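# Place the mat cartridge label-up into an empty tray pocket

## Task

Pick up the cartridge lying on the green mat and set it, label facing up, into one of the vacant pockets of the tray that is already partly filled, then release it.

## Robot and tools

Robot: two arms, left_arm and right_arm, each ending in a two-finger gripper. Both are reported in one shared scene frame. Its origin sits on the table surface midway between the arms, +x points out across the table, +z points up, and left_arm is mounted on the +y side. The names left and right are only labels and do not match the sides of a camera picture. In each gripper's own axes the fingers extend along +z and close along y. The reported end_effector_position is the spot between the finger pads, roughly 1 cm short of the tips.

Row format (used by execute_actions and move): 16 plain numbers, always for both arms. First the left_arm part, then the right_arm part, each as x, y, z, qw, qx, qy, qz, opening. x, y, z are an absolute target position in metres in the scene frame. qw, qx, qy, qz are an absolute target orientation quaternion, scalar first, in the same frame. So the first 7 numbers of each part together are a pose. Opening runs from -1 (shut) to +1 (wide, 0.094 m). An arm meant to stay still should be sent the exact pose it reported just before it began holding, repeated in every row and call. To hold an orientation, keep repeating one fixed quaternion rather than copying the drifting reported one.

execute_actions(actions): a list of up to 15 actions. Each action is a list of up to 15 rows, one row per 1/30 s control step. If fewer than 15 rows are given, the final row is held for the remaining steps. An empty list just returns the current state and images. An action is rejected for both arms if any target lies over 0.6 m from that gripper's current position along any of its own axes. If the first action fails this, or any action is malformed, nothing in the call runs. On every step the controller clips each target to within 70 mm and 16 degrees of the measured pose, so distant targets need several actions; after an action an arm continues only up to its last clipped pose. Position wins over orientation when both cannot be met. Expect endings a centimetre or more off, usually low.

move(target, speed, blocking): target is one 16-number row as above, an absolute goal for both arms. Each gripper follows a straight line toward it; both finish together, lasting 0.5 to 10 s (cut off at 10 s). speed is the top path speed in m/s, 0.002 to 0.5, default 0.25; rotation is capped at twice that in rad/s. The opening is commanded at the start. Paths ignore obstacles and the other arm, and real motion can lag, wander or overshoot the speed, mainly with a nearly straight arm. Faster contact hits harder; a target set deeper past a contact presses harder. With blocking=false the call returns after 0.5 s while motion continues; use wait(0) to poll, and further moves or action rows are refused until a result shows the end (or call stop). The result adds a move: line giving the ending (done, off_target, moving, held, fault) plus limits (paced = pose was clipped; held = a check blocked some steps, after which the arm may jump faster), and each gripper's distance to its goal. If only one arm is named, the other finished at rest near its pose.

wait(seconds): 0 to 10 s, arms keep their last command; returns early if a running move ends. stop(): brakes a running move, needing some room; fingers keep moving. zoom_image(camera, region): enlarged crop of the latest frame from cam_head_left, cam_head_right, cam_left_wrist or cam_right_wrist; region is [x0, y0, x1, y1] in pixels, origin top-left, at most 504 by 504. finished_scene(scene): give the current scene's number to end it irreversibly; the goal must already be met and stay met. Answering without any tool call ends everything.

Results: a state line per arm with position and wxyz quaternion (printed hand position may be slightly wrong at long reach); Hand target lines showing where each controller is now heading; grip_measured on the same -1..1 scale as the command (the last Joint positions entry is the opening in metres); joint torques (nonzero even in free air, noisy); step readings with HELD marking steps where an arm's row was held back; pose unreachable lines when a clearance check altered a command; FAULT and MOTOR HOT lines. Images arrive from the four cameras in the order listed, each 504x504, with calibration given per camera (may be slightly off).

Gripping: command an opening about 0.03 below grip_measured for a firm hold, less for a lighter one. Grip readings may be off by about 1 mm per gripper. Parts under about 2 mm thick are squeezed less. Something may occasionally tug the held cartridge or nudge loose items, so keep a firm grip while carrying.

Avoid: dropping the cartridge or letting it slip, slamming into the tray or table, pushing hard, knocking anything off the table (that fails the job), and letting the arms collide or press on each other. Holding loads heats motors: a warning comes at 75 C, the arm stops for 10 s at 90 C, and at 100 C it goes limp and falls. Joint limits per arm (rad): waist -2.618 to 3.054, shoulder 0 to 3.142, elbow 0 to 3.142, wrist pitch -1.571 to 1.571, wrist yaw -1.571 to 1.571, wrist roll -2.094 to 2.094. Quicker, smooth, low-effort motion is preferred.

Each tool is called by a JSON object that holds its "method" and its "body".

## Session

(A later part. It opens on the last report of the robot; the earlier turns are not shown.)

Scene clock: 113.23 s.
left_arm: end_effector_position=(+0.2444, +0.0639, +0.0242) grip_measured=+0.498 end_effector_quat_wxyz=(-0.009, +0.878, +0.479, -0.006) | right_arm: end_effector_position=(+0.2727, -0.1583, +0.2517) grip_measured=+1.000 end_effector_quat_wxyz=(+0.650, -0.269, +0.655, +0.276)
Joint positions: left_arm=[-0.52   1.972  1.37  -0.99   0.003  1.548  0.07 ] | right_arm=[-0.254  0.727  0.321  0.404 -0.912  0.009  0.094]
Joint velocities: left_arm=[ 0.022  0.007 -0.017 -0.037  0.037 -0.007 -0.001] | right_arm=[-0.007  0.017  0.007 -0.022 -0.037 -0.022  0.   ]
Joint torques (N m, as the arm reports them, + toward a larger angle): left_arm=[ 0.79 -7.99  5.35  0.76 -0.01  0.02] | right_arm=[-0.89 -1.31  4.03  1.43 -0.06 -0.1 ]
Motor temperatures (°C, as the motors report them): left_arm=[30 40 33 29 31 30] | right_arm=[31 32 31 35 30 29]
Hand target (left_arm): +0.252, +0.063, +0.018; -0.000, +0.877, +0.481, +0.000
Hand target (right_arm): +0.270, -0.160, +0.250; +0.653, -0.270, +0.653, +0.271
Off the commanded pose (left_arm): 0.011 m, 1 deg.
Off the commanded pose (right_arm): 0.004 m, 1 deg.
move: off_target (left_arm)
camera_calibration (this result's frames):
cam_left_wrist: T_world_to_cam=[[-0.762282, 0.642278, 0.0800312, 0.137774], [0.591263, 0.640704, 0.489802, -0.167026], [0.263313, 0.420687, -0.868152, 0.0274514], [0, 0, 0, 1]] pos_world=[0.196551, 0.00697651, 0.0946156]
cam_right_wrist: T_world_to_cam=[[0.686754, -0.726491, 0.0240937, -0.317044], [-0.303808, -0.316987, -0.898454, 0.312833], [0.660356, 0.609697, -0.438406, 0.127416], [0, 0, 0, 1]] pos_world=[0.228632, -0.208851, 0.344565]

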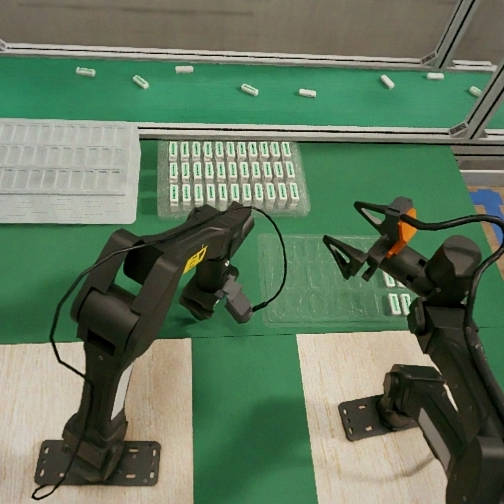

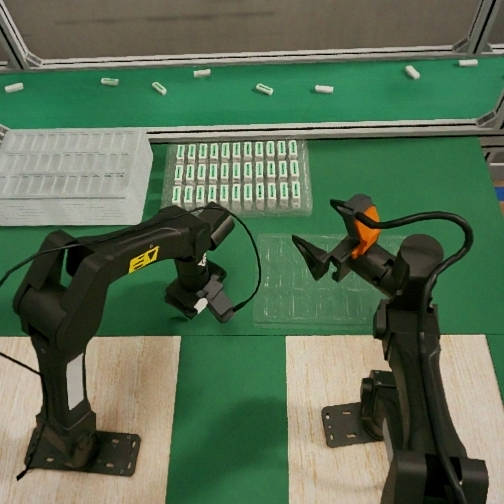

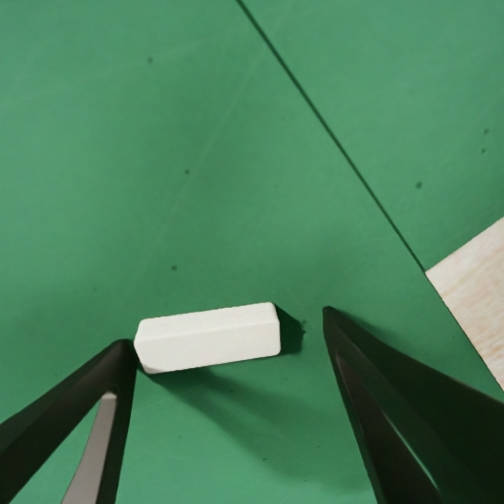

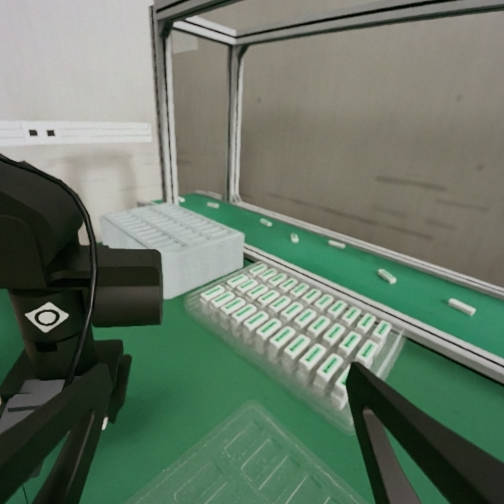

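{"method": "move", "body": {"target": [0.2465, 0.064, 0.025, 0, 0.877, 0.481, 0, -0.02, 0.27, -0.16, 0.25, 0.6533, -0.2706, 0.6533, 0.2706, 1], "speed": 0.02}}

Scene clock: 115.67 s.
left_arm: end_effector_position=(+0.2463, +0.0626, +0.0241) grip_measured=-0.009 end_effector_quat_wxyz=(-0.004, +0.878, +0.479, -0.004) | right_arm: end_effector_position=(+0.2727, -0.1583, +0.2517) grip_measured=+1.000 end_effector_quat_wxyz=(+0.650, -0.269, +0.655, +0.276)
Joint positions: left_arm=[-0.52   1.972  1.37  -0.981  0.003  1.548  0.047] | right_arm=[-0.254  0.727  0.321  0.404 -0.912  0.009  0.094]
Joint velocities: left_arm=[ 0.002 -0.002  0.002 -0.081  0.022 -0.037 -0.001] | right_arm=[-0.002  0.002  0.002  0.022  0.066 -0.007  0.   ]
Joint torques (N m, as the arm reports them, + toward a larger angle): left_arm=[  0.23 -10.25   4.19   0.53  -0.01  -0.07] | right_arm=[-0.73 -1.19  3.93  1.43 -0.06 -0.1 ]
Motor temperatures (°C, as the motors report them): left_arm=[30 40 33 29 31 30] | right_arm=[31 32 31 35 30 29]
Hand target (left_arm): +0.247, +0.064, +0.025; -0.000, +0.877, +0.481, -0.000
Hand target (right_arm): +0.270, -0.160, +0.250; +0.653, -0.271, +0.653, +0.271
Off the commanded pose (left_arm): 0.002 m, 1 deg.
Off the commanded pose (right_arm): 0.004 m, 1 deg.
move: done
camera_calibration (this result's frames):
cam_left_wrist: T_world_to_cam=[[-0.762855, 0.642665, 0.070952, 0.140369], [0.587546, 0.643222, 0.490974, -0.166574], [0.269894, 0.416229, -0.86828, 0.0261202], [0, 0, 0, 1]] pos_world=[0.197902, 0.00606165, 0.0945037]
cam_right_wrist: T_world_to_cam=[[0.686754, -0.726491, 0.0240937, -0.317044], [-0.303808, -0.316987, -0.898454, 0.312833], [0.660356, 0.609697, -0.438406, 0.127416], [0, 0, 0, 1]] pos_world=[0.228632, -0.208851, 0.344565]

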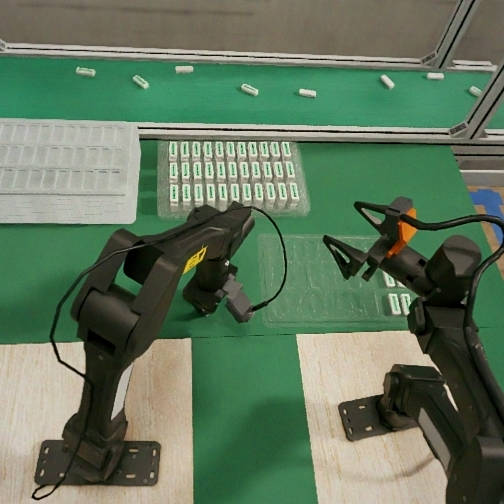

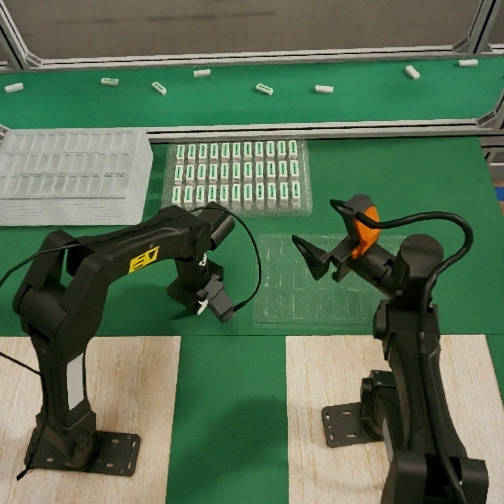

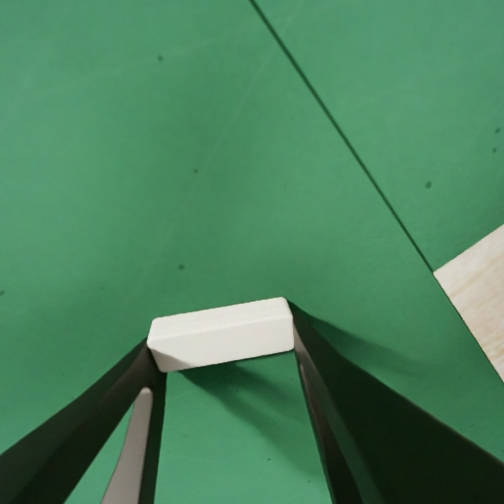

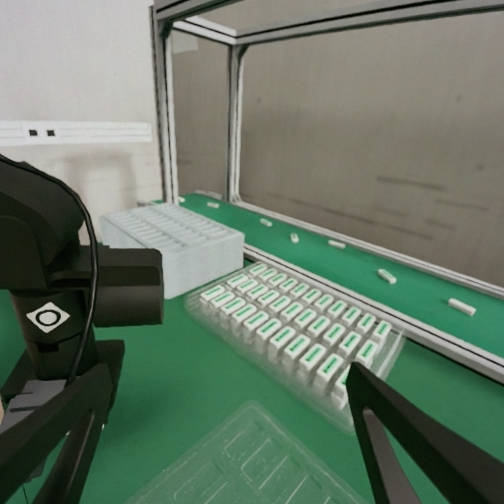

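{"method": "move", "body": {"target": [0.19, 0.02, 0.27, 0.7071, 0.7071, 0, 0, -0.04, 0.22, -0.11, 0.27, 0.5964, -0.3799, 0.5964, 0.3799, 1], "speed": 0.25}}

Scene clock: 132.63 s.
left_arm: end_effector_position=(+0.1844, +0.0234, +0.2737) grip_measured=-0.022 end_effector_quat_wxyz=(+0.702, +0.712, -0.003, +0.000) | right_arm: end_effector_position=(+0.2247, -0.1114, +0.2526) grip_measured=+1.000 end_effector_quat_wxyz=(+0.580, -0.363, +0.618, +0.386)
Joint positions: left_arm=[-0.181  1.242  0.644  0.543  1.317  1.628  0.046] | right_arm=[-0.16   0.71   0.357  0.286 -1.144 -0.005  0.094]
Joint velocities: left_arm=[ 0.022 -0.007 -0.007  0.022 -0.081  0.051 -0.001] | right_arm=[-0.027 -0.002  0.007  0.037  0.066  0.037  0.   ]
Joint torques (N m, as the arm reports them, + toward a larger angle): left_arm=[ 0.39 -3.29  5.74  1.61  0.16 -0.12] | right_arm=[ 0.6  -0.95  7.41  1.31 -0.12 -0.09]
Motor temperatures (°C, as the motors report them): left_arm=[30 41 33 30 31 30] | right_arm=[31 32 32 35 30 29]
Hand target (left_arm): +0.183, +0.024, +0.271; +0.703, +0.711, -0.002, -0.005
Hand target (right_arm): +0.220, -0.109, +0.270; +0.594, -0.381, +0.598, +0.379
Off the commanded pose (left_arm): 0.008 m, 1 deg.
Off the commanded pose (right_arm): 0.018 m, 4 deg.
move: off_target (right_arm)
camera_calibration (this result's frames):
cam_left_wrist: T_world_to_cam=[[0.131437, 0.0730105, -0.988632, 0.23911], [0.858646, 0.490024, 0.150344, -0.180692], [0.49543, -0.868646, 0.00171723, 0.0262469], [0, 0, 0, 1]] pos_world=[0.110719, 0.0938854, 0.263512]
cam_right_wrist: T_world_to_cam=[[0.883887, -0.467302, -0.0193059, -0.254486], [-0.231425, -0.401117, -0.886311, 0.285243], [0.406431, 0.787867, -0.462687, 0.21393], [0, 0, 0, 1]] pos_world=[0.204002, -0.173054, 0.346884]

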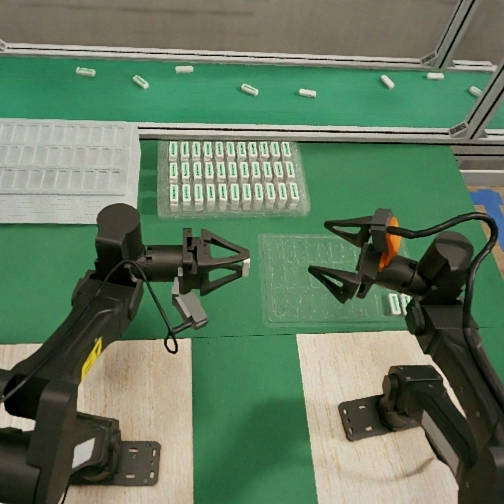

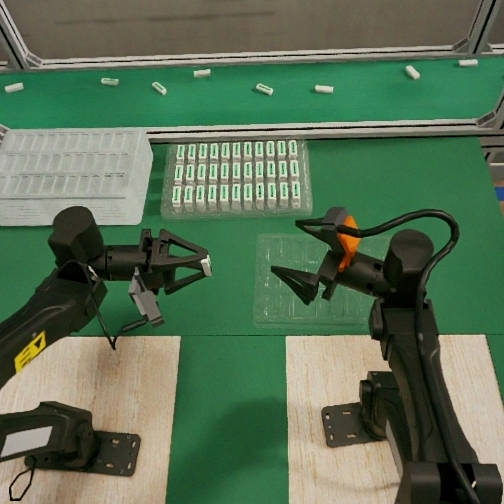

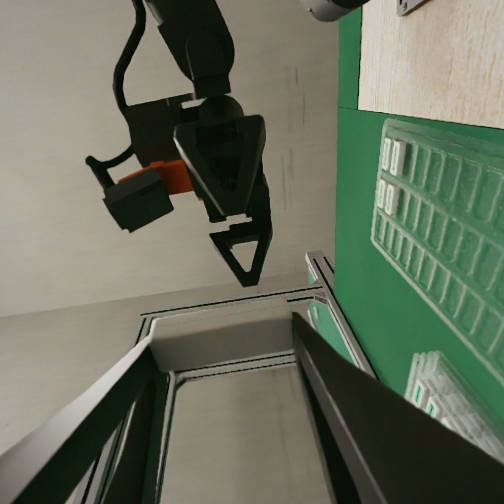

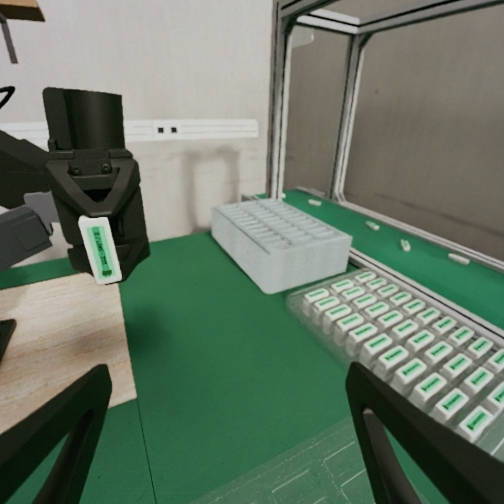

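{"method": "zoom_image", "body": {"camera": "cam_right_wrist", "region": [40, 170, 170, 300]}}

{"method": "zoom_image", "body": {"camera": "cam_head_left", "region": [180, 210, 380, 320]}}

{"method": "zoom_image", "body": {"camera": "cam_head_right", "region": [140, 210, 340, 320]}}

Region (40, 170, 170, 300) of cam_right_wrist's 504x504 image, scaled by 3.877, with more detail than that image has.

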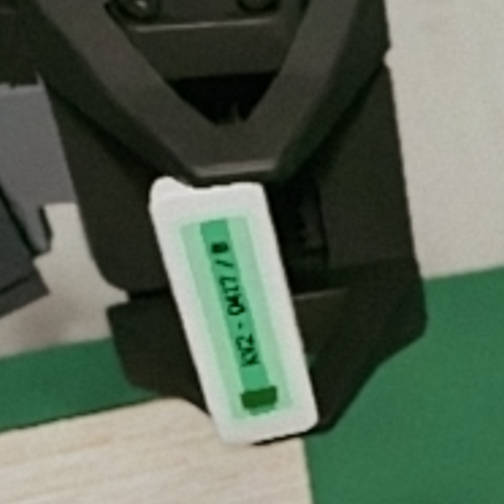

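Region (180, 210, 380, 320) of cam_head_left's 504x504 image, scaled by 2.520, with more detail than that image has; it fills the top 277 rows of this view, and the rest is white.

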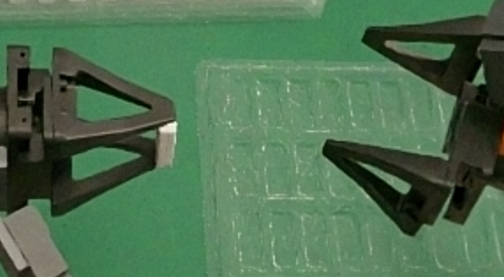

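Region (140, 210, 340, 320) of cam_head_right's 504x504 image, scaled by 2.520, with more detail than that image has; it fills the top 277 rows of this view, and the rest is white.

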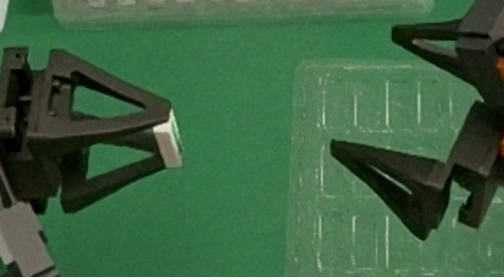

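{"method": "zoom_image", "body": {"camera": "cam_head_left", "region": [155, 135, 315, 220]}}

{"method": "zoom_image", "body": {"camera": "cam_right_wrist", "region": [290, 260, 504, 450]}}

Region (155, 135, 315, 220) of cam_head_left's 504x504 image, scaled by 3.150, with more detail than that image has; it fills the top 268 rows of this view, and the rest is white.

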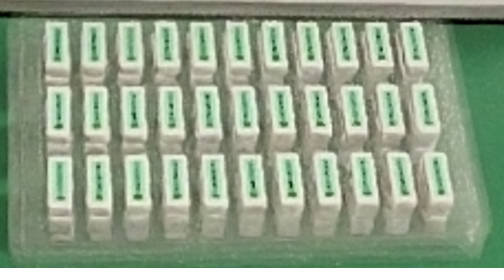

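Region (290, 260, 504, 450) of cam_right_wrist's 504x504 image, scaled by 2.355, with more detail than that image has; it fills the top 447 rows of this view, and the rest is white.

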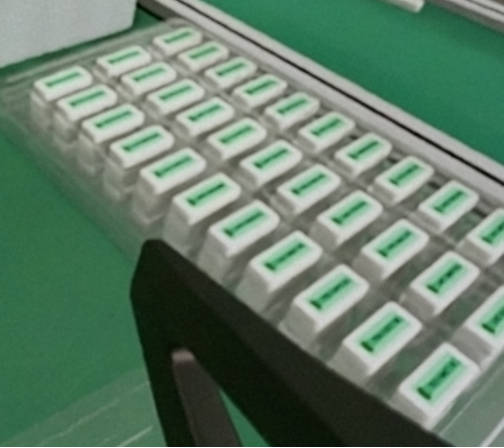

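{"method": "move", "body": {"target": [0.185, 0.022, 0.272, 0.5, 0.5, 0.5, -0.5, -0.05, 0.194, -0.04, 0.28, 0.7071, -0.7071, 0, 0, 0.2], "speed": 0.4}}

Scene clock: 151.50 s.
left_arm: end_effector_position=(+0.1846, +0.0234, +0.2812) grip_measured=-0.026 end_effector_quat_wxyz=(+0.506, +0.506, +0.493, -0.496) | right_arm: end_effector_position=(+0.1961, -0.0400, +0.2655) grip_measured=+0.201 end_effector_quat_wxyz=(+0.701, -0.713, +0.013, +0.012)
Joint positions: left_arm=[-0.181  1.242  0.643  0.609  1.317  0.012  0.046] | right_arm=[ 0.123  1.032  0.501  0.469 -1.314 -1.596  0.056]
Joint velocities: left_arm=[-0.012  0.002  0.002  0.066  0.007 -0.066 -0.   ] | right_arm=[-0.007  0.002  0.017 -0.198  0.037 -0.11  -0.   ]
Joint torques (N m, as the arm reports them, + toward a larger angle): left_arm=[-0.36 -2.58  4.7   1.65 -0.03 -0.1 ] | right_arm=[ 0.57 -3.02  7.11  1.13  0.    0.01]
Motor temperatures (°C, as the motors report them): left_arm=[30 37 34 31 31 30] | right_arm=[31 32 33 35 30 29]
Hand target (left_arm): +0.185, +0.022, +0.272; +0.500, +0.500, +0.500, -0.500
Hand target (right_arm): +0.195, -0.039, +0.280; +0.704, -0.710, -0.000, +0.000
Off the commanded pose (left_arm): 0.009 m, 1 deg.
Off the commanded pose (right_arm): 0.015 m, 2 deg.
move: off_target (right_arm)
camera_calibration (this result's frames):
cam_left_wrist: T_world_to_cam=[[-0.986815, 0.0619457, -0.149531, 0.217173], [0.160539, 0.492136, -0.855587, 0.22969], [0.0205894, -0.868311, -0.495592, 0.253575], [0, 0, 0, 1]] pos_world=[0.172215, 0.0936901, 0.354663]
cam_right_wrist: T_world_to_cam=[[-0.00072337, -0.0178105, 0.999841, -0.27477], [0.899079, -0.437729, -0.00714693, -0.137904], [0.437787, 0.898931, 0.0163297, 0.0463441], [0, 0, 0, 1]] pos_world=[0.103499, -0.106919, 0.272984]

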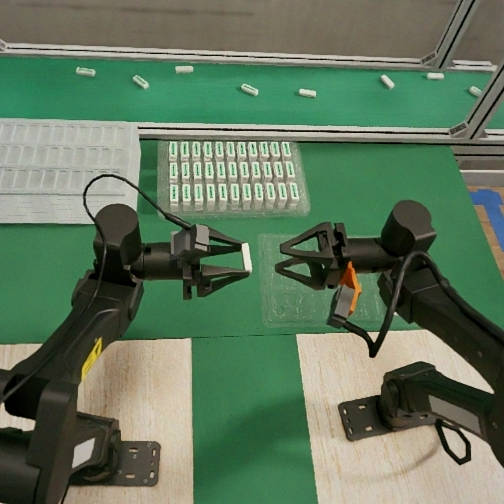

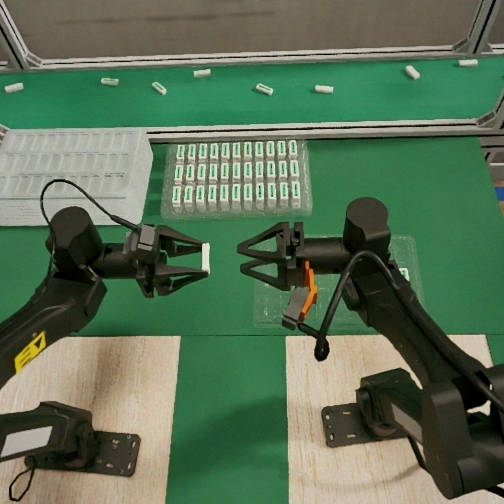

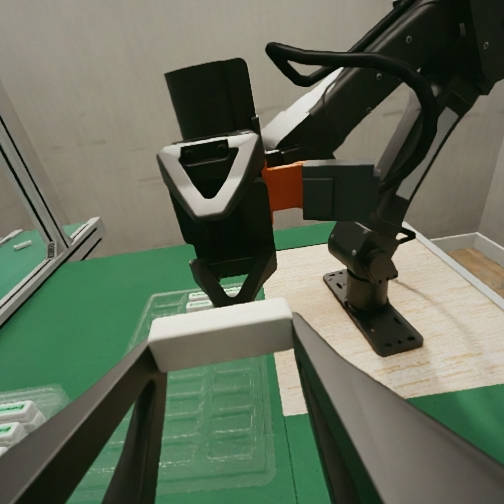

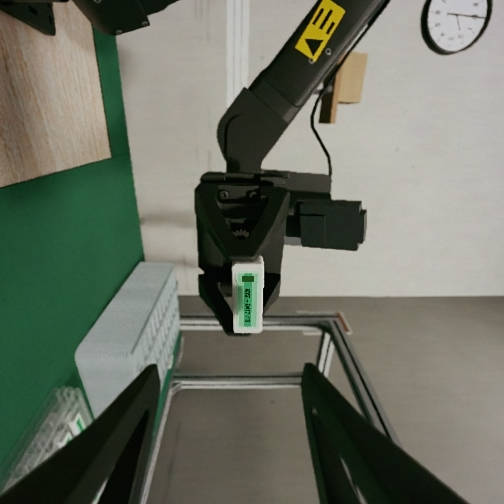

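{"method": "zoom_image", "body": {"camera": "cam_right_wrist", "region": [140, 240, 330, 390]}}

{"method": "zoom_image", "body": {"camera": "cam_head_left", "region": [190, 215, 350, 305]}}

Region (140, 240, 330, 390) of cam_right_wrist's 504x504 image, scaled by 2.653, with more detail than that image has; it fills the top 398 rows of this view, and the rest is white.

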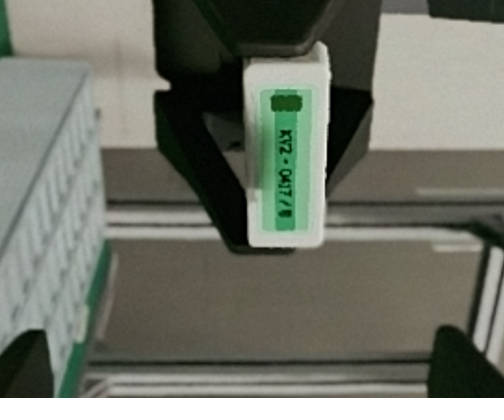

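Region (190, 215, 350, 305) of cam_head_left's 504x504 image, scaled by 3.150, with more detail than that image has; it fills the top 284 rows of this view, and the rest is white.

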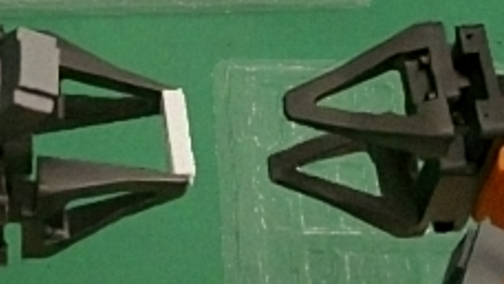

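{"method": "move", "body": {"target": [0.185, 0.022, 0.272, 0.5, 0.5, 0.5, -0.5, -0.05, 0.189, 0.011, 0.287, 0.7071, -0.7071, 0, 0, 0.2], "speed": 0.08}}

Scene clock: 157.83 s.
left_arm: end_effector_position=(+0.1846, +0.0234, +0.2816) grip_measured=-0.026 end_effector_quat_wxyz=(+0.506, +0.506, +0.493, -0.496) | right_arm: end_effector_position=(+0.1865, +0.0078, +0.2733) grip_measured=+0.201 end_effector_quat_wxyz=(+0.700, -0.714, +0.004, +0.005)
Joint positions: left_arm=[-0.181  1.242  0.643  0.613  1.317  0.01   0.046] | right_arm=[ 0.362  1.07   0.545  0.485 -1.077 -1.594  0.056]
Joint velocities: left_arm=[ 0.007 -0.002  0.007  0.125  0.007 -0.095  0.   ] | right_arm=[-0.002 -0.007  0.012 -0.139  0.007 -0.125  0.001]
Joint torques (N m, as the arm reports them, + toward a larger angle): left_arm=[-0.37 -2.5   4.74  1.63 -0.04 -0.12] | right_arm=[ 0.69 -1.28  7.18  1.41  0.01  0.12]
Motor temperatures (°C, as the motors report them): left_arm=[30 37 34 32 31 30] | right_arm=[31 32 34 35 30 29]
Hand target (left_arm): +0.185, +0.022, +0.272; +0.500, +0.500, +0.500, -0.500
Hand target (right_arm): +0.189, +0.011, +0.286; +0.706, -0.709, -0.000, -0.000
Off the commanded pose (left_arm): 0.010 m, 1 deg.
Off the commanded pose (right_arm): 0.014 m, 1 deg.
move: off_target (right_arm)
camera_calibration (this result's frames):
cam_left_wrist: T_world_to_cam=[[-0.986659, 0.0618231, -0.150603, 0.217504], [0.161426, 0.491395, -0.855846, 0.229954], [0.0210944, -0.86874, -0.49482, 0.253471], [0, 0, 0, 1]] pos_world=[0.172135, 0.0937547, 0.354985]
cam_right_wrist: T_world_to_cam=[[-0.0238998, -0.0151659, 0.999599, -0.277369], [0.900093, -0.435443, 0.0149141, -0.114446], [0.435042, 0.900089, 0.0240577, 0.00588517], [0, 0, 0, 1]] pos_world=[0.0938227, -0.0593385, 0.278823]

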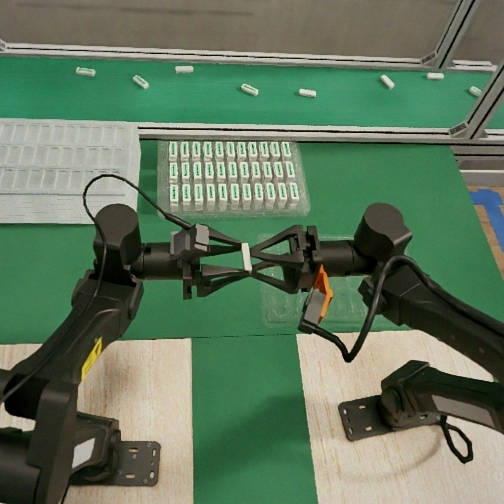

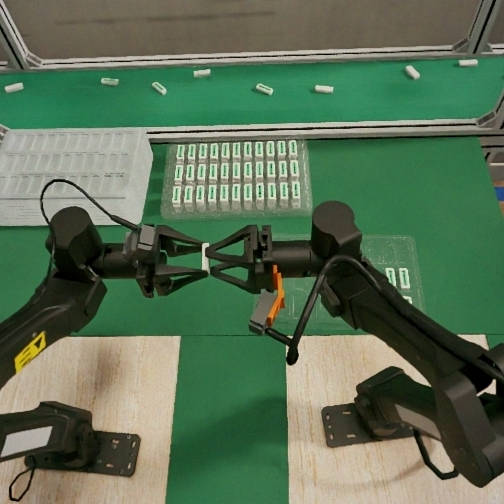

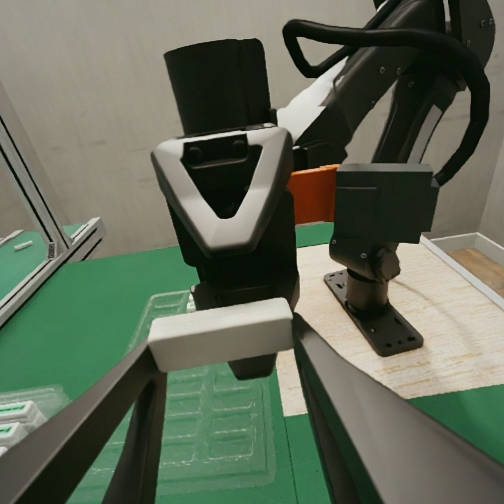

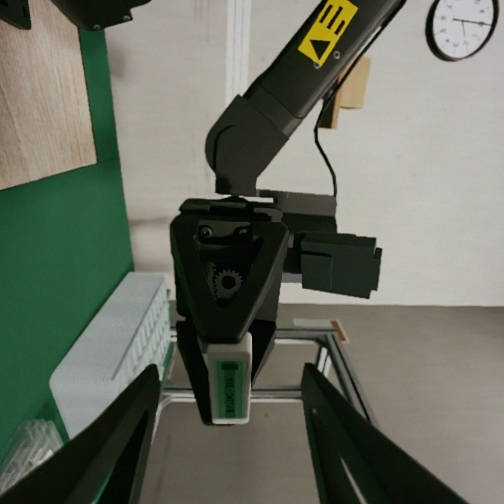

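{"method": "zoom_image", "body": {"camera": "cam_head_left", "region": [200, 220, 300, 295]}}

{"method": "zoom_image", "body": {"camera": "cam_head_right", "region": [160, 220, 260, 295]}}

{"method": "zoom_image", "body": {"camera": "cam_right_wrist", "region": [140, 310, 330, 450]}}

Region (200, 220, 300, 295) of cam_head_left's 504x504 image, scaled by 5.040, with more detail than that image has; it fills the top 378 rows of this view, and the rest is white.

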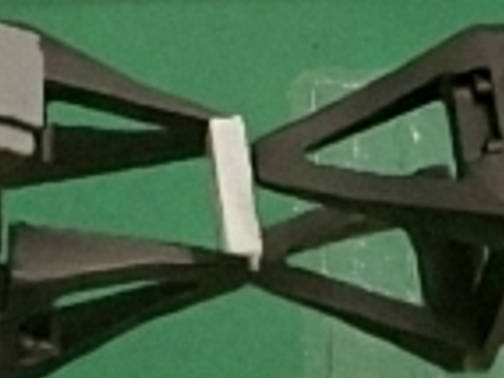

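Region (160, 220, 260, 295) of cam_head_right's 504x504 image, scaled by 5.040, with more detail than that image has; it fills the top 378 rows of this view, and the rest is white.

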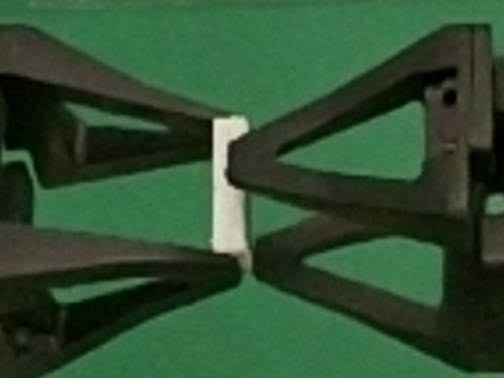

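Region (140, 310, 330, 450) of cam_right_wrist's 504x504 image, scaled by 2.653, with more detail than that image has; it fills the top 371 rows of this view, and the rest is white.

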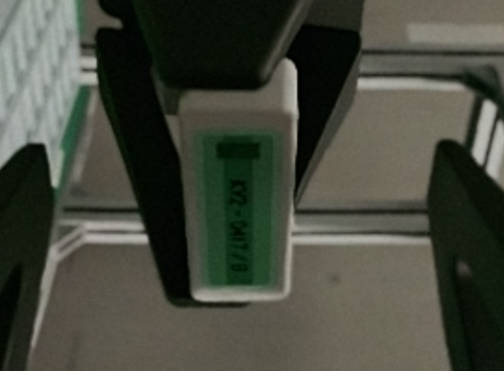

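{"method": "move", "body": {"target": [0.185, 0.022, 0.272, 0.5, 0.5, 0.5, -0.5, -0.05, 0.193, 0.0165, 0.287, 0.7071, -0.7071, 0, 0, -0.3], "speed": 0.03}}

Scene clock: 162.47 s.
left_arm: end_effector_position=(+0.1846, +0.0234, +0.2816) grip_measured=-0.026 end_effector_quat_wxyz=(+0.506, +0.506, +0.493, -0.496) | right_arm: end_effector_position=(+0.1893, +0.0119, +0.2689) grip_measured=-0.299 end_effector_quat_wxyz=(+0.699, -0.715, +0.008, +0.008)
Joint positions: left_arm=[-0.181  1.242  0.643  0.613  1.317  0.01   0.046] | right_arm=[ 0.373  1.096  0.545  0.504 -1.065 -1.589  0.033]
Joint velocities: left_arm=[ 0.012 -0.002  0.007 -0.051  0.007  0.037 -0.   ] | right_arm=[-0.012 -0.012  0.002 -0.022  0.037 -0.037  0.   ]
Joint torques (N m, as the arm reports them, + toward a larger angle): left_arm=[-0.38 -2.5   4.76  1.63 -0.04 -0.1 ] | right_arm=[ 0.6  -1.45  7.95  1.46  0.02  0.15]
Motor temperatures (°C, as the motors report them): left_arm=[30 36 34 32 31 30] | right_arm=[31 32 34 36 30 29]
Hand target (left_arm): +0.185, +0.022, +0.272; +0.500, +0.500, +0.500, -0.500
Hand target (right_arm): +0.193, +0.016, +0.287; +0.707, -0.707, -0.000, +0.000
Off the commanded pose (left_arm): 0.010 m, 1 deg.
Off the commanded pose (right_arm): 0.019 m, 2 deg.
move: off_target (right_arm)
camera_calibration (this result's frames):
cam_left_wrist: T_world_to_cam=[[-0.986659, 0.0618231, -0.150603, 0.217504], [0.161426, 0.491395, -0.855846, 0.229954], [0.0210944, -0.86874, -0.49482, 0.253471], [0, 0, 0, 1]] pos_world=[0.172135, 0.0937547, 0.354985]
cam_right_wrist: T_world_to_cam=[[-0.012913, -0.0109969, 0.999856, -0.275032], [0.899511, -0.436846, 0.00681243, -0.112881], [0.436708, 0.899469, 0.0155329, 0.00311678], [0, 0, 0, 1]] pos_world=[0.0966251, -0.0551395, 0.275713]

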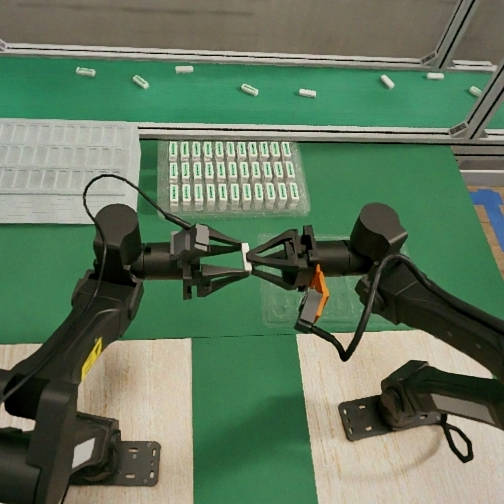

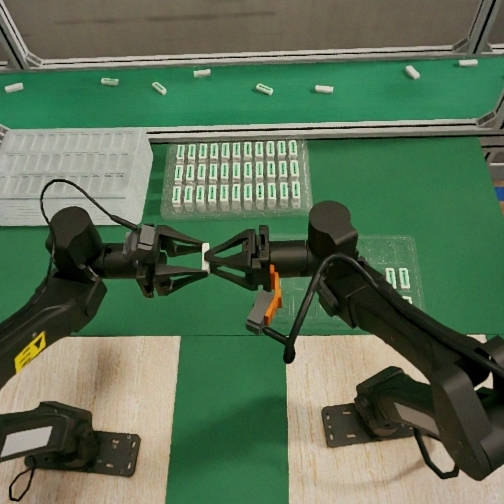

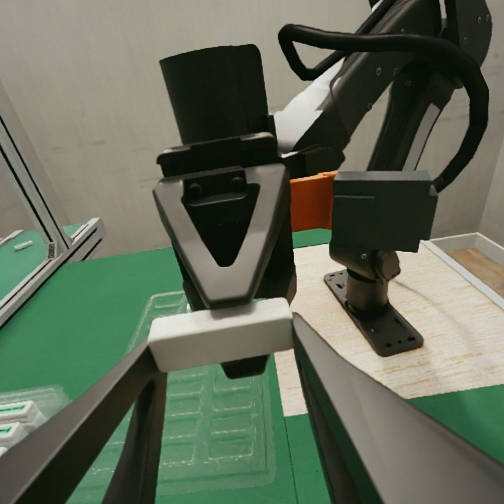

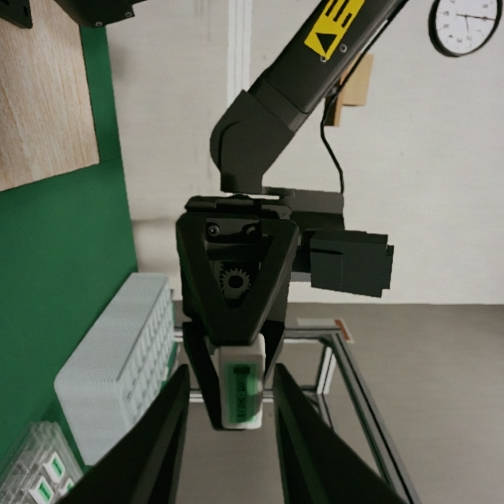

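{"method": "zoom_image", "body": {"camera": "cam_head_left", "region": [210, 225, 290, 285]}}

{"method": "zoom_image", "body": {"camera": "cam_head_right", "region": [170, 225, 250, 285]}}

Region (210, 225, 290, 285) of cam_head_left's 504x504 image, scaled by 6.300, with more detail than that image has; it fills the top 378 rows of this view, and the rest is white.

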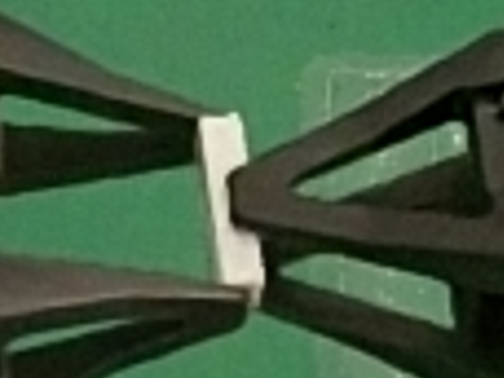

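Region (170, 225, 250, 285) of cam_head_right's 504x504 image, scaled by 6.300, with more detail than that image has; it fills the top 378 rows of this view, and the rest is white.

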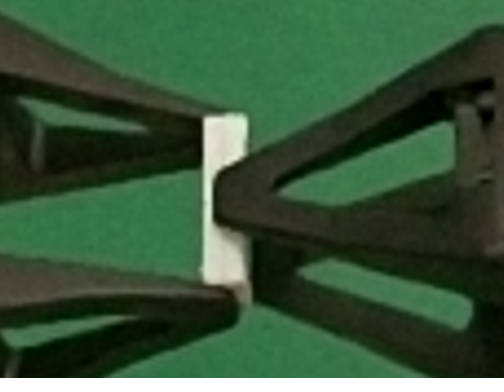

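{"method": "move", "body": {"target": [0.185, 0.022, 0.272, 0.5, 0.5, 0.5, -0.5, -0.05, 0.193, 0.0165, 0.289, 0.7071, -0.7071, 0, 0, -0.67], "speed": 0.02}}

Scene clock: 167.27 s.
left_arm: end_effector_position=(+0.1851, +0.0234, +0.2817) grip_measured=-0.026 end_effector_quat_wxyz=(+0.506, +0.504, +0.494, -0.496) | right_arm: end_effector_position=(+0.1902, +0.0123, +0.2732) grip_measured=-0.661 end_effector_quat_wxyz=(+0.701, -0.713, +0.005, +0.004)
Joint positions: left_arm=[-0.181  1.243  0.642  0.62   1.314  0.002  0.046] | right_arm=[ 0.373  1.096  0.556  0.505 -1.064 -1.589  0.016]
Joint velocities: left_arm=[ 0.002 -0.007  0.007  0.007 -0.037 -0.007  0.   ] | right_arm=[-0.012  0.012  0.002 -0.022  0.007  0.051  0.   ]
Joint torques (N m, as the arm reports them, + toward a larger angle): left_arm=[-0.38 -2.56  4.82  1.57 -0.01  0.01] | right_arm=[ 0.68 -1.51  7.87  1.37  0.02  0.2 ]
Motor temperatures (°C, as the motors report them): left_arm=[30 36 34 32 31 30] | right_arm=[31 32 34 36 30 29]
Hand target (left_arm): +0.185, +0.022, +0.272; +0.500, +0.500, +0.500, -0.500
Hand target (right_arm): +0.193, +0.016, +0.289; +0.707, -0.707, -0.000, +0.000
Off the commanded pose (left_arm): 0.010 m, 1 deg.
Off the commanded pose (right_arm): 0.017 m, 1 deg.
move: off_target (right_arm)
camera_calibration (this result's frames):
cam_left_wrist: T_world_to_cam=[[-0.987354, 0.0590431, -0.147128, 0.217275], [0.157053, 0.490794, -0.857004, 0.231105], [0.0216091, -0.869273, -0.49386, 0.253135], [0, 0, 0, 1]] pos_world=[0.172762, 0.09379, 0.355038]
cam_right_wrist: T_world_to_cam=[[-0.0226126, -0.0163167, 0.999611, -0.277336], [0.89908, -0.437584, 0.0131957, -0.115194], [0.437199, 0.899029, 0.024565, -0.000288503], [0, 0, 0, 1]] pos_world=[0.0974239, -0.0546731, 0.278756]

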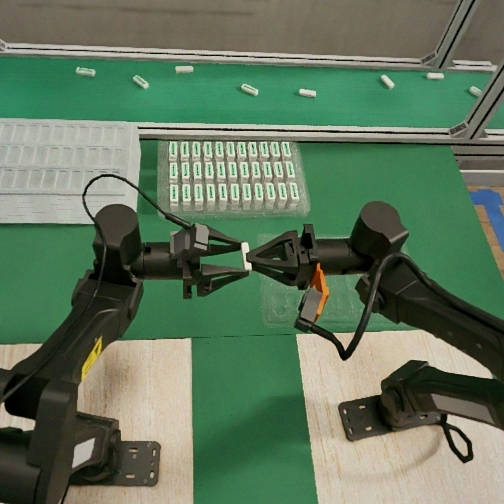

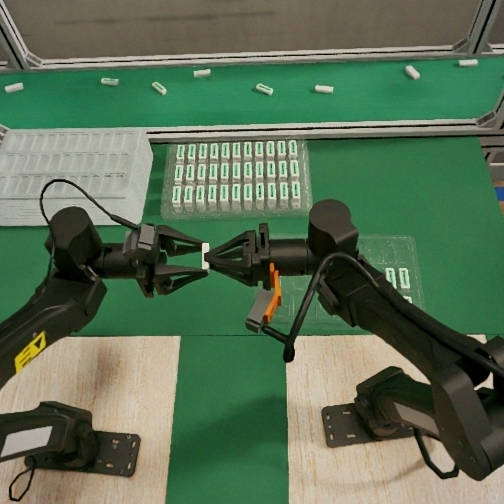

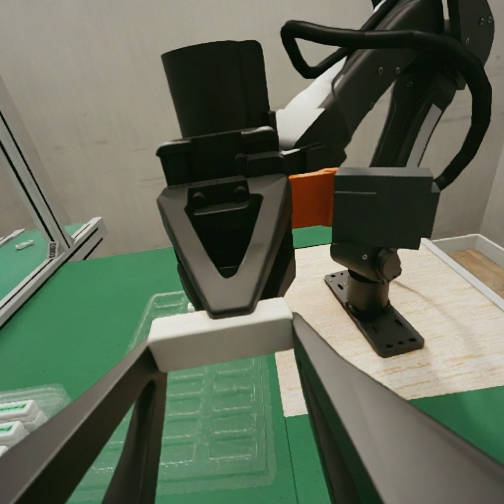

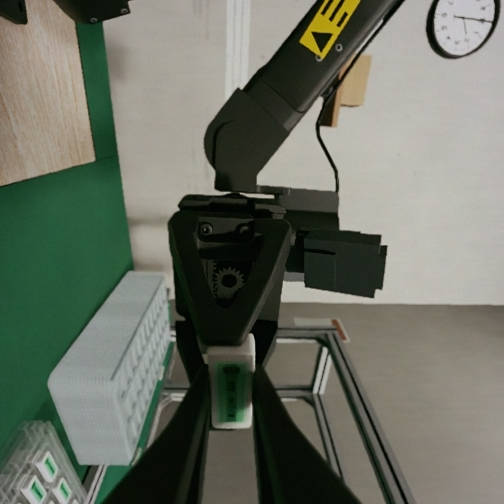

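{"method": "execute_actions", "body": {"actions": [[[0.185, 0.022, 0.272, 0.5, 0.5, 0.5, -0.5, -0.05, 0.193, 0.0165, 0.289, 0.7071, -0.7071, 0, 0, -0.71]], [[0.185, 0.022, 0.272, 0.5, 0.5, 0.5, -0.5, 0.5, 0.193, 0.0165, 0.289, 0.7071, -0.7071, 0, 0, -0.71]]]}}

Scene clock: 169.37 s.
left_arm: end_effector_position=(+0.1856, +0.0231, +0.2761) grip_measured=+0.498 end_effector_quat_wxyz=(+0.501, +0.500, +0.499, -0.499) | right_arm: end_effector_position=(+0.1900, +0.0125, +0.2733) grip_measured=-0.684 end_effector_quat_wxyz=(+0.701, -0.713, +0.005, +0.005)
Joint positions: left_arm=[-0.182  1.252  0.633  0.621  1.314  0.001  0.07 ] | right_arm=[ 0.374  1.096  0.556  0.504 -1.063 -1.587  0.015]
Joint velocities: left_arm=[-0.007  0.007  0.002 -0.037  0.037  0.022  0.   ] | right_arm=[-0.002 -0.027  0.032  0.037  0.022  0.007  0.001]
Joint torques (N m, as the arm reports them, + toward a larger angle): left_arm=[-0.34 -3.19  5.76  1.6  -0.01 -0.02] | right_arm=[ 0.64 -1.53  7.68  1.37  0.04  0.17]
Motor temperatures (°C, as the motors report them): left_arm=[30 36 34 33 31 30] | right_arm=[31 32 34 36 30 29]
Hand target (left_arm): +0.185, +0.022, +0.272; +0.500, +0.500, +0.500, -0.500
Hand target (right_arm): +0.193, +0.016, +0.289; +0.707, -0.707, -0.000, +0.000
Off the commanded pose (left_arm): 0.004 m, 0 deg.
Off the commanded pose (right_arm): 0.016 m, 1 deg.
Step readings (end_effector_position; steps 1 to 15: 1st action; 16 to 30: 2nd action):
0: left_arm (+0.1851, +0.0234, +0.2817) | right_arm (+0.1902, +0.0123, +0.2733)
1: left_arm (+0.1851, +0.0234, +0.2817) | right_arm (+0.1902, +0.0123, +0.2733)
2: left_arm (+0.1851, +0.0234, +0.2817) | right_arm (+0.1902, +0.0123, +0.2733)
4: left_arm (+0.1851, +0.0234, +0.2817) | right_arm (+0.1902, +0.0123, +0.2733)
8: left_arm (+0.1851, +0.0234, +0.2817) | right_arm (+0.1902, +0.0123, +0.2733)
15: left_arm (+0.1851, +0.0234, +0.2817) | right_arm (+0.1902, +0.0123, +0.2733)
16: left_arm (+0.1852, +0.0234, +0.2817) | right_arm (+0.1903, +0.0123, +0.2733)
17: left_arm (+0.1851, +0.0233, +0.2816) | right_arm (+0.1902, +0.0125, +0.2733)
19: left_arm (+0.1847, +0.0234, +0.2802) | right_arm (+0.1900, +0.0125, +0.2733)
23: left_arm (+0.1854, +0.0232, +0.2768) | right_arm (+0.1900, +0.0125, +0.2733)
30: end_effector_position above
camera_calibration (this result's frames):
cam_left_wrist: T_world_to_cam=[[-0.989807, 0.0596474, -0.129321, 0.212492], [0.141837, 0.494523, -0.857513, 0.229256], [0.0128039, -0.867116, -0.497942, 0.252895], [0, 0, 0, 1]] pos_world=[0.174571, 0.0932427, 0.349997]
cam_right_wrist: T_world_to_cam=[[-0.0207137, -0.0163013, 0.999653, -0.277796], [0.899256, -0.437271, 0.0115029, -0.114527], [0.436931, 0.899182, 0.0237165, -0.000140739], [0, 0, 0, 1]] pos_world=[0.0972967, -0.0544813, 0.27902]

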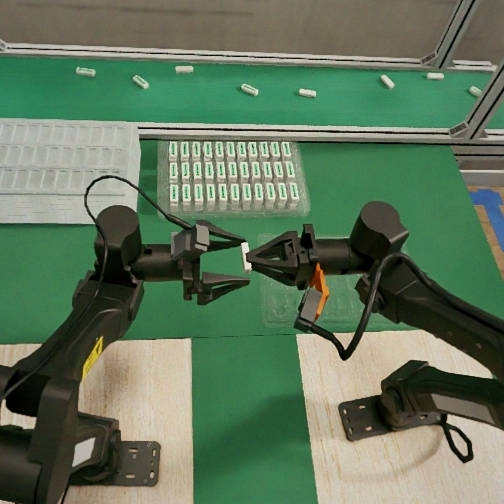

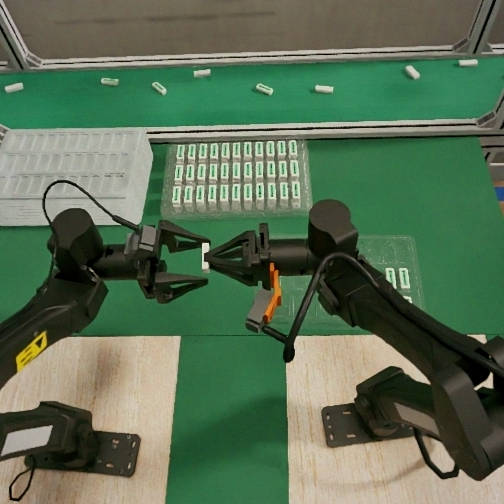

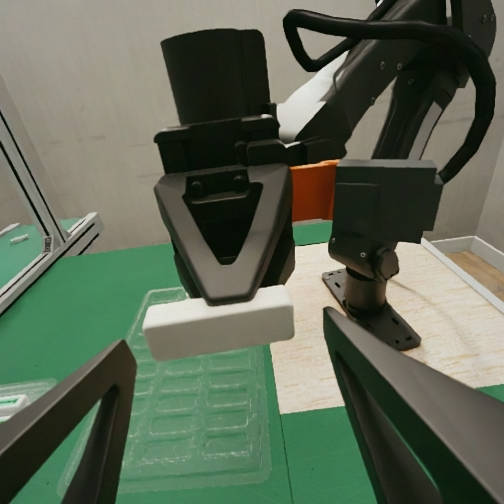

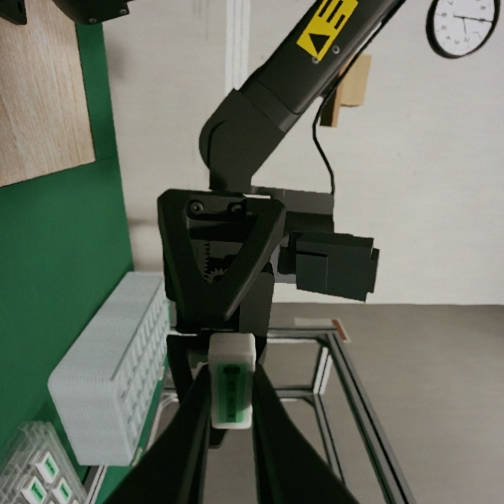

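{"method": "move", "body": {"target": [0.25, 0.17, 0.25, 0.6533, 0.2706, 0.6533, -0.2706, 0.5, 0.298, -0.25, 0.10, 0.08, -0.08, 0.9936, 0, -0.715], "speed": 0.45}}

Scene clock: 183.77 s.
left_arm: end_effector_position=(+0.2534, +0.1660, +0.2512) grip_measured=+0.498 end_effector_quat_wxyz=(+0.650, +0.277, +0.651, -0.275) | right_arm: end_effector_position=(+0.2797, -0.2516, +0.0907) grip_measured=-0.684 end_effector_quat_wxyz=(+0.069, -0.086, +0.994, +0.003)
Joint positions: left_arm=[0.25  0.984 0.394 0.585 0.978 0.006 0.07 ] | right_arm=[-0.081  1.463  1.046 -1.016 -0.011 -0.119  0.015]
Joint velocities: left_arm=[-0.002  0.002  0.002 -0.051 -0.022  0.007 -0.001] | right_arm=[ 0.017 -0.002 -0.002 -0.168 -0.022  0.051  0.001]
Joint torques (N m, as the arm reports them, + toward a larger angle): left_arm=[ 0.76 -3.59  6.01  1.57 -0.03  0.02] | right_arm=[-0.5  -4.49  6.79  0.48  0.03  0.1 ]
Motor temperatures (°C, as the motors report them): left_arm=[30 36 34 33 31 30] | right_arm=[31 32 34 36 30 29]
Hand target (left_arm): +0.251, +0.169, +0.251; +0.654, +0.274, +0.653, -0.268
Hand target (right_arm): +0.290, -0.254, +0.101; +0.086, -0.078, +0.993, +0.000
Off the commanded pose (left_arm): 0.005 m, 1 deg.
Off the commanded pose (right_arm): 0.021 m, 1 deg.
move: off_target (right_arm)
camera_calibration (this result's frames):
cam_left_wrist: T_world_to_cam=[[-0.754019, -0.644085, -0.128879, 0.324826], [-0.243329, 0.456142, -0.855994, 0.231178], [0.61012, -0.614075, -0.500664, 0.170782], [0, 0, 0, 1]] pos_world=[0.19698, 0.208639, 0.325255]
cam_right_wrist: T_world_to_cam=[[0.200797, -0.978669, 0.0434424, -0.315085], [-0.934267, -0.177972, 0.308986, 0.242557], [-0.294663, -0.10263, -0.950074, 0.243353], [0, 0, 0, 1]] pos_world=[0.361589, -0.24022, 0.169945]

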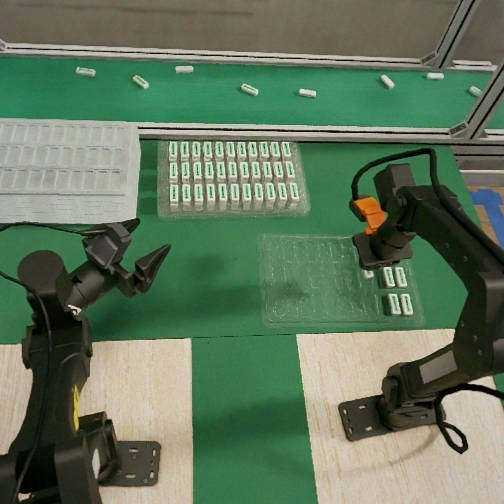

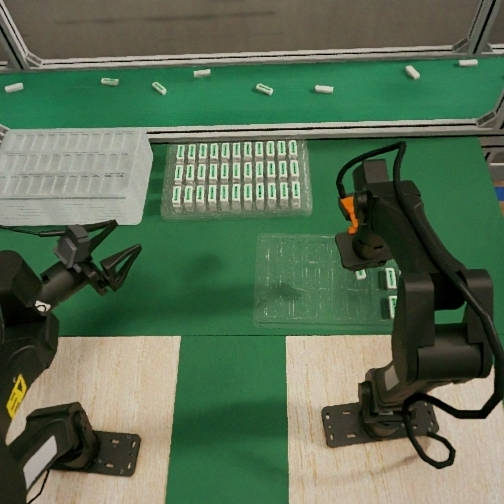

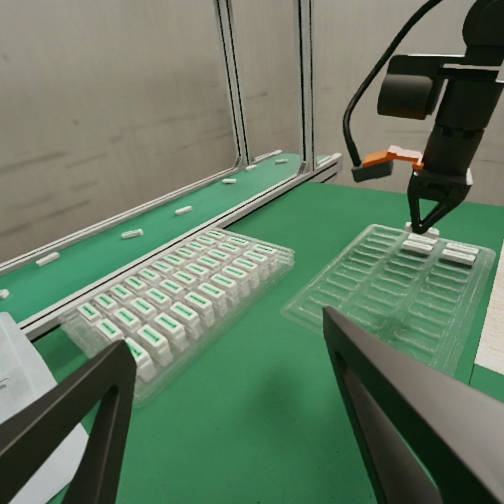

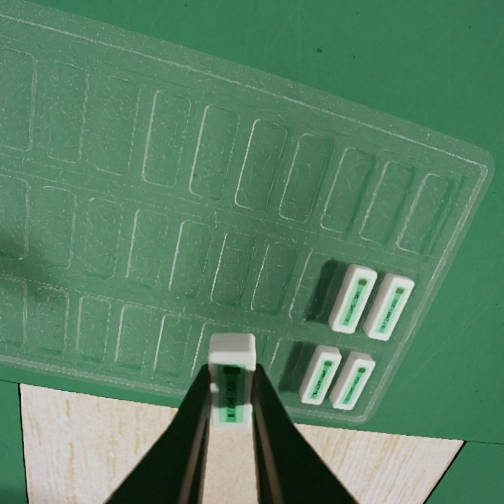

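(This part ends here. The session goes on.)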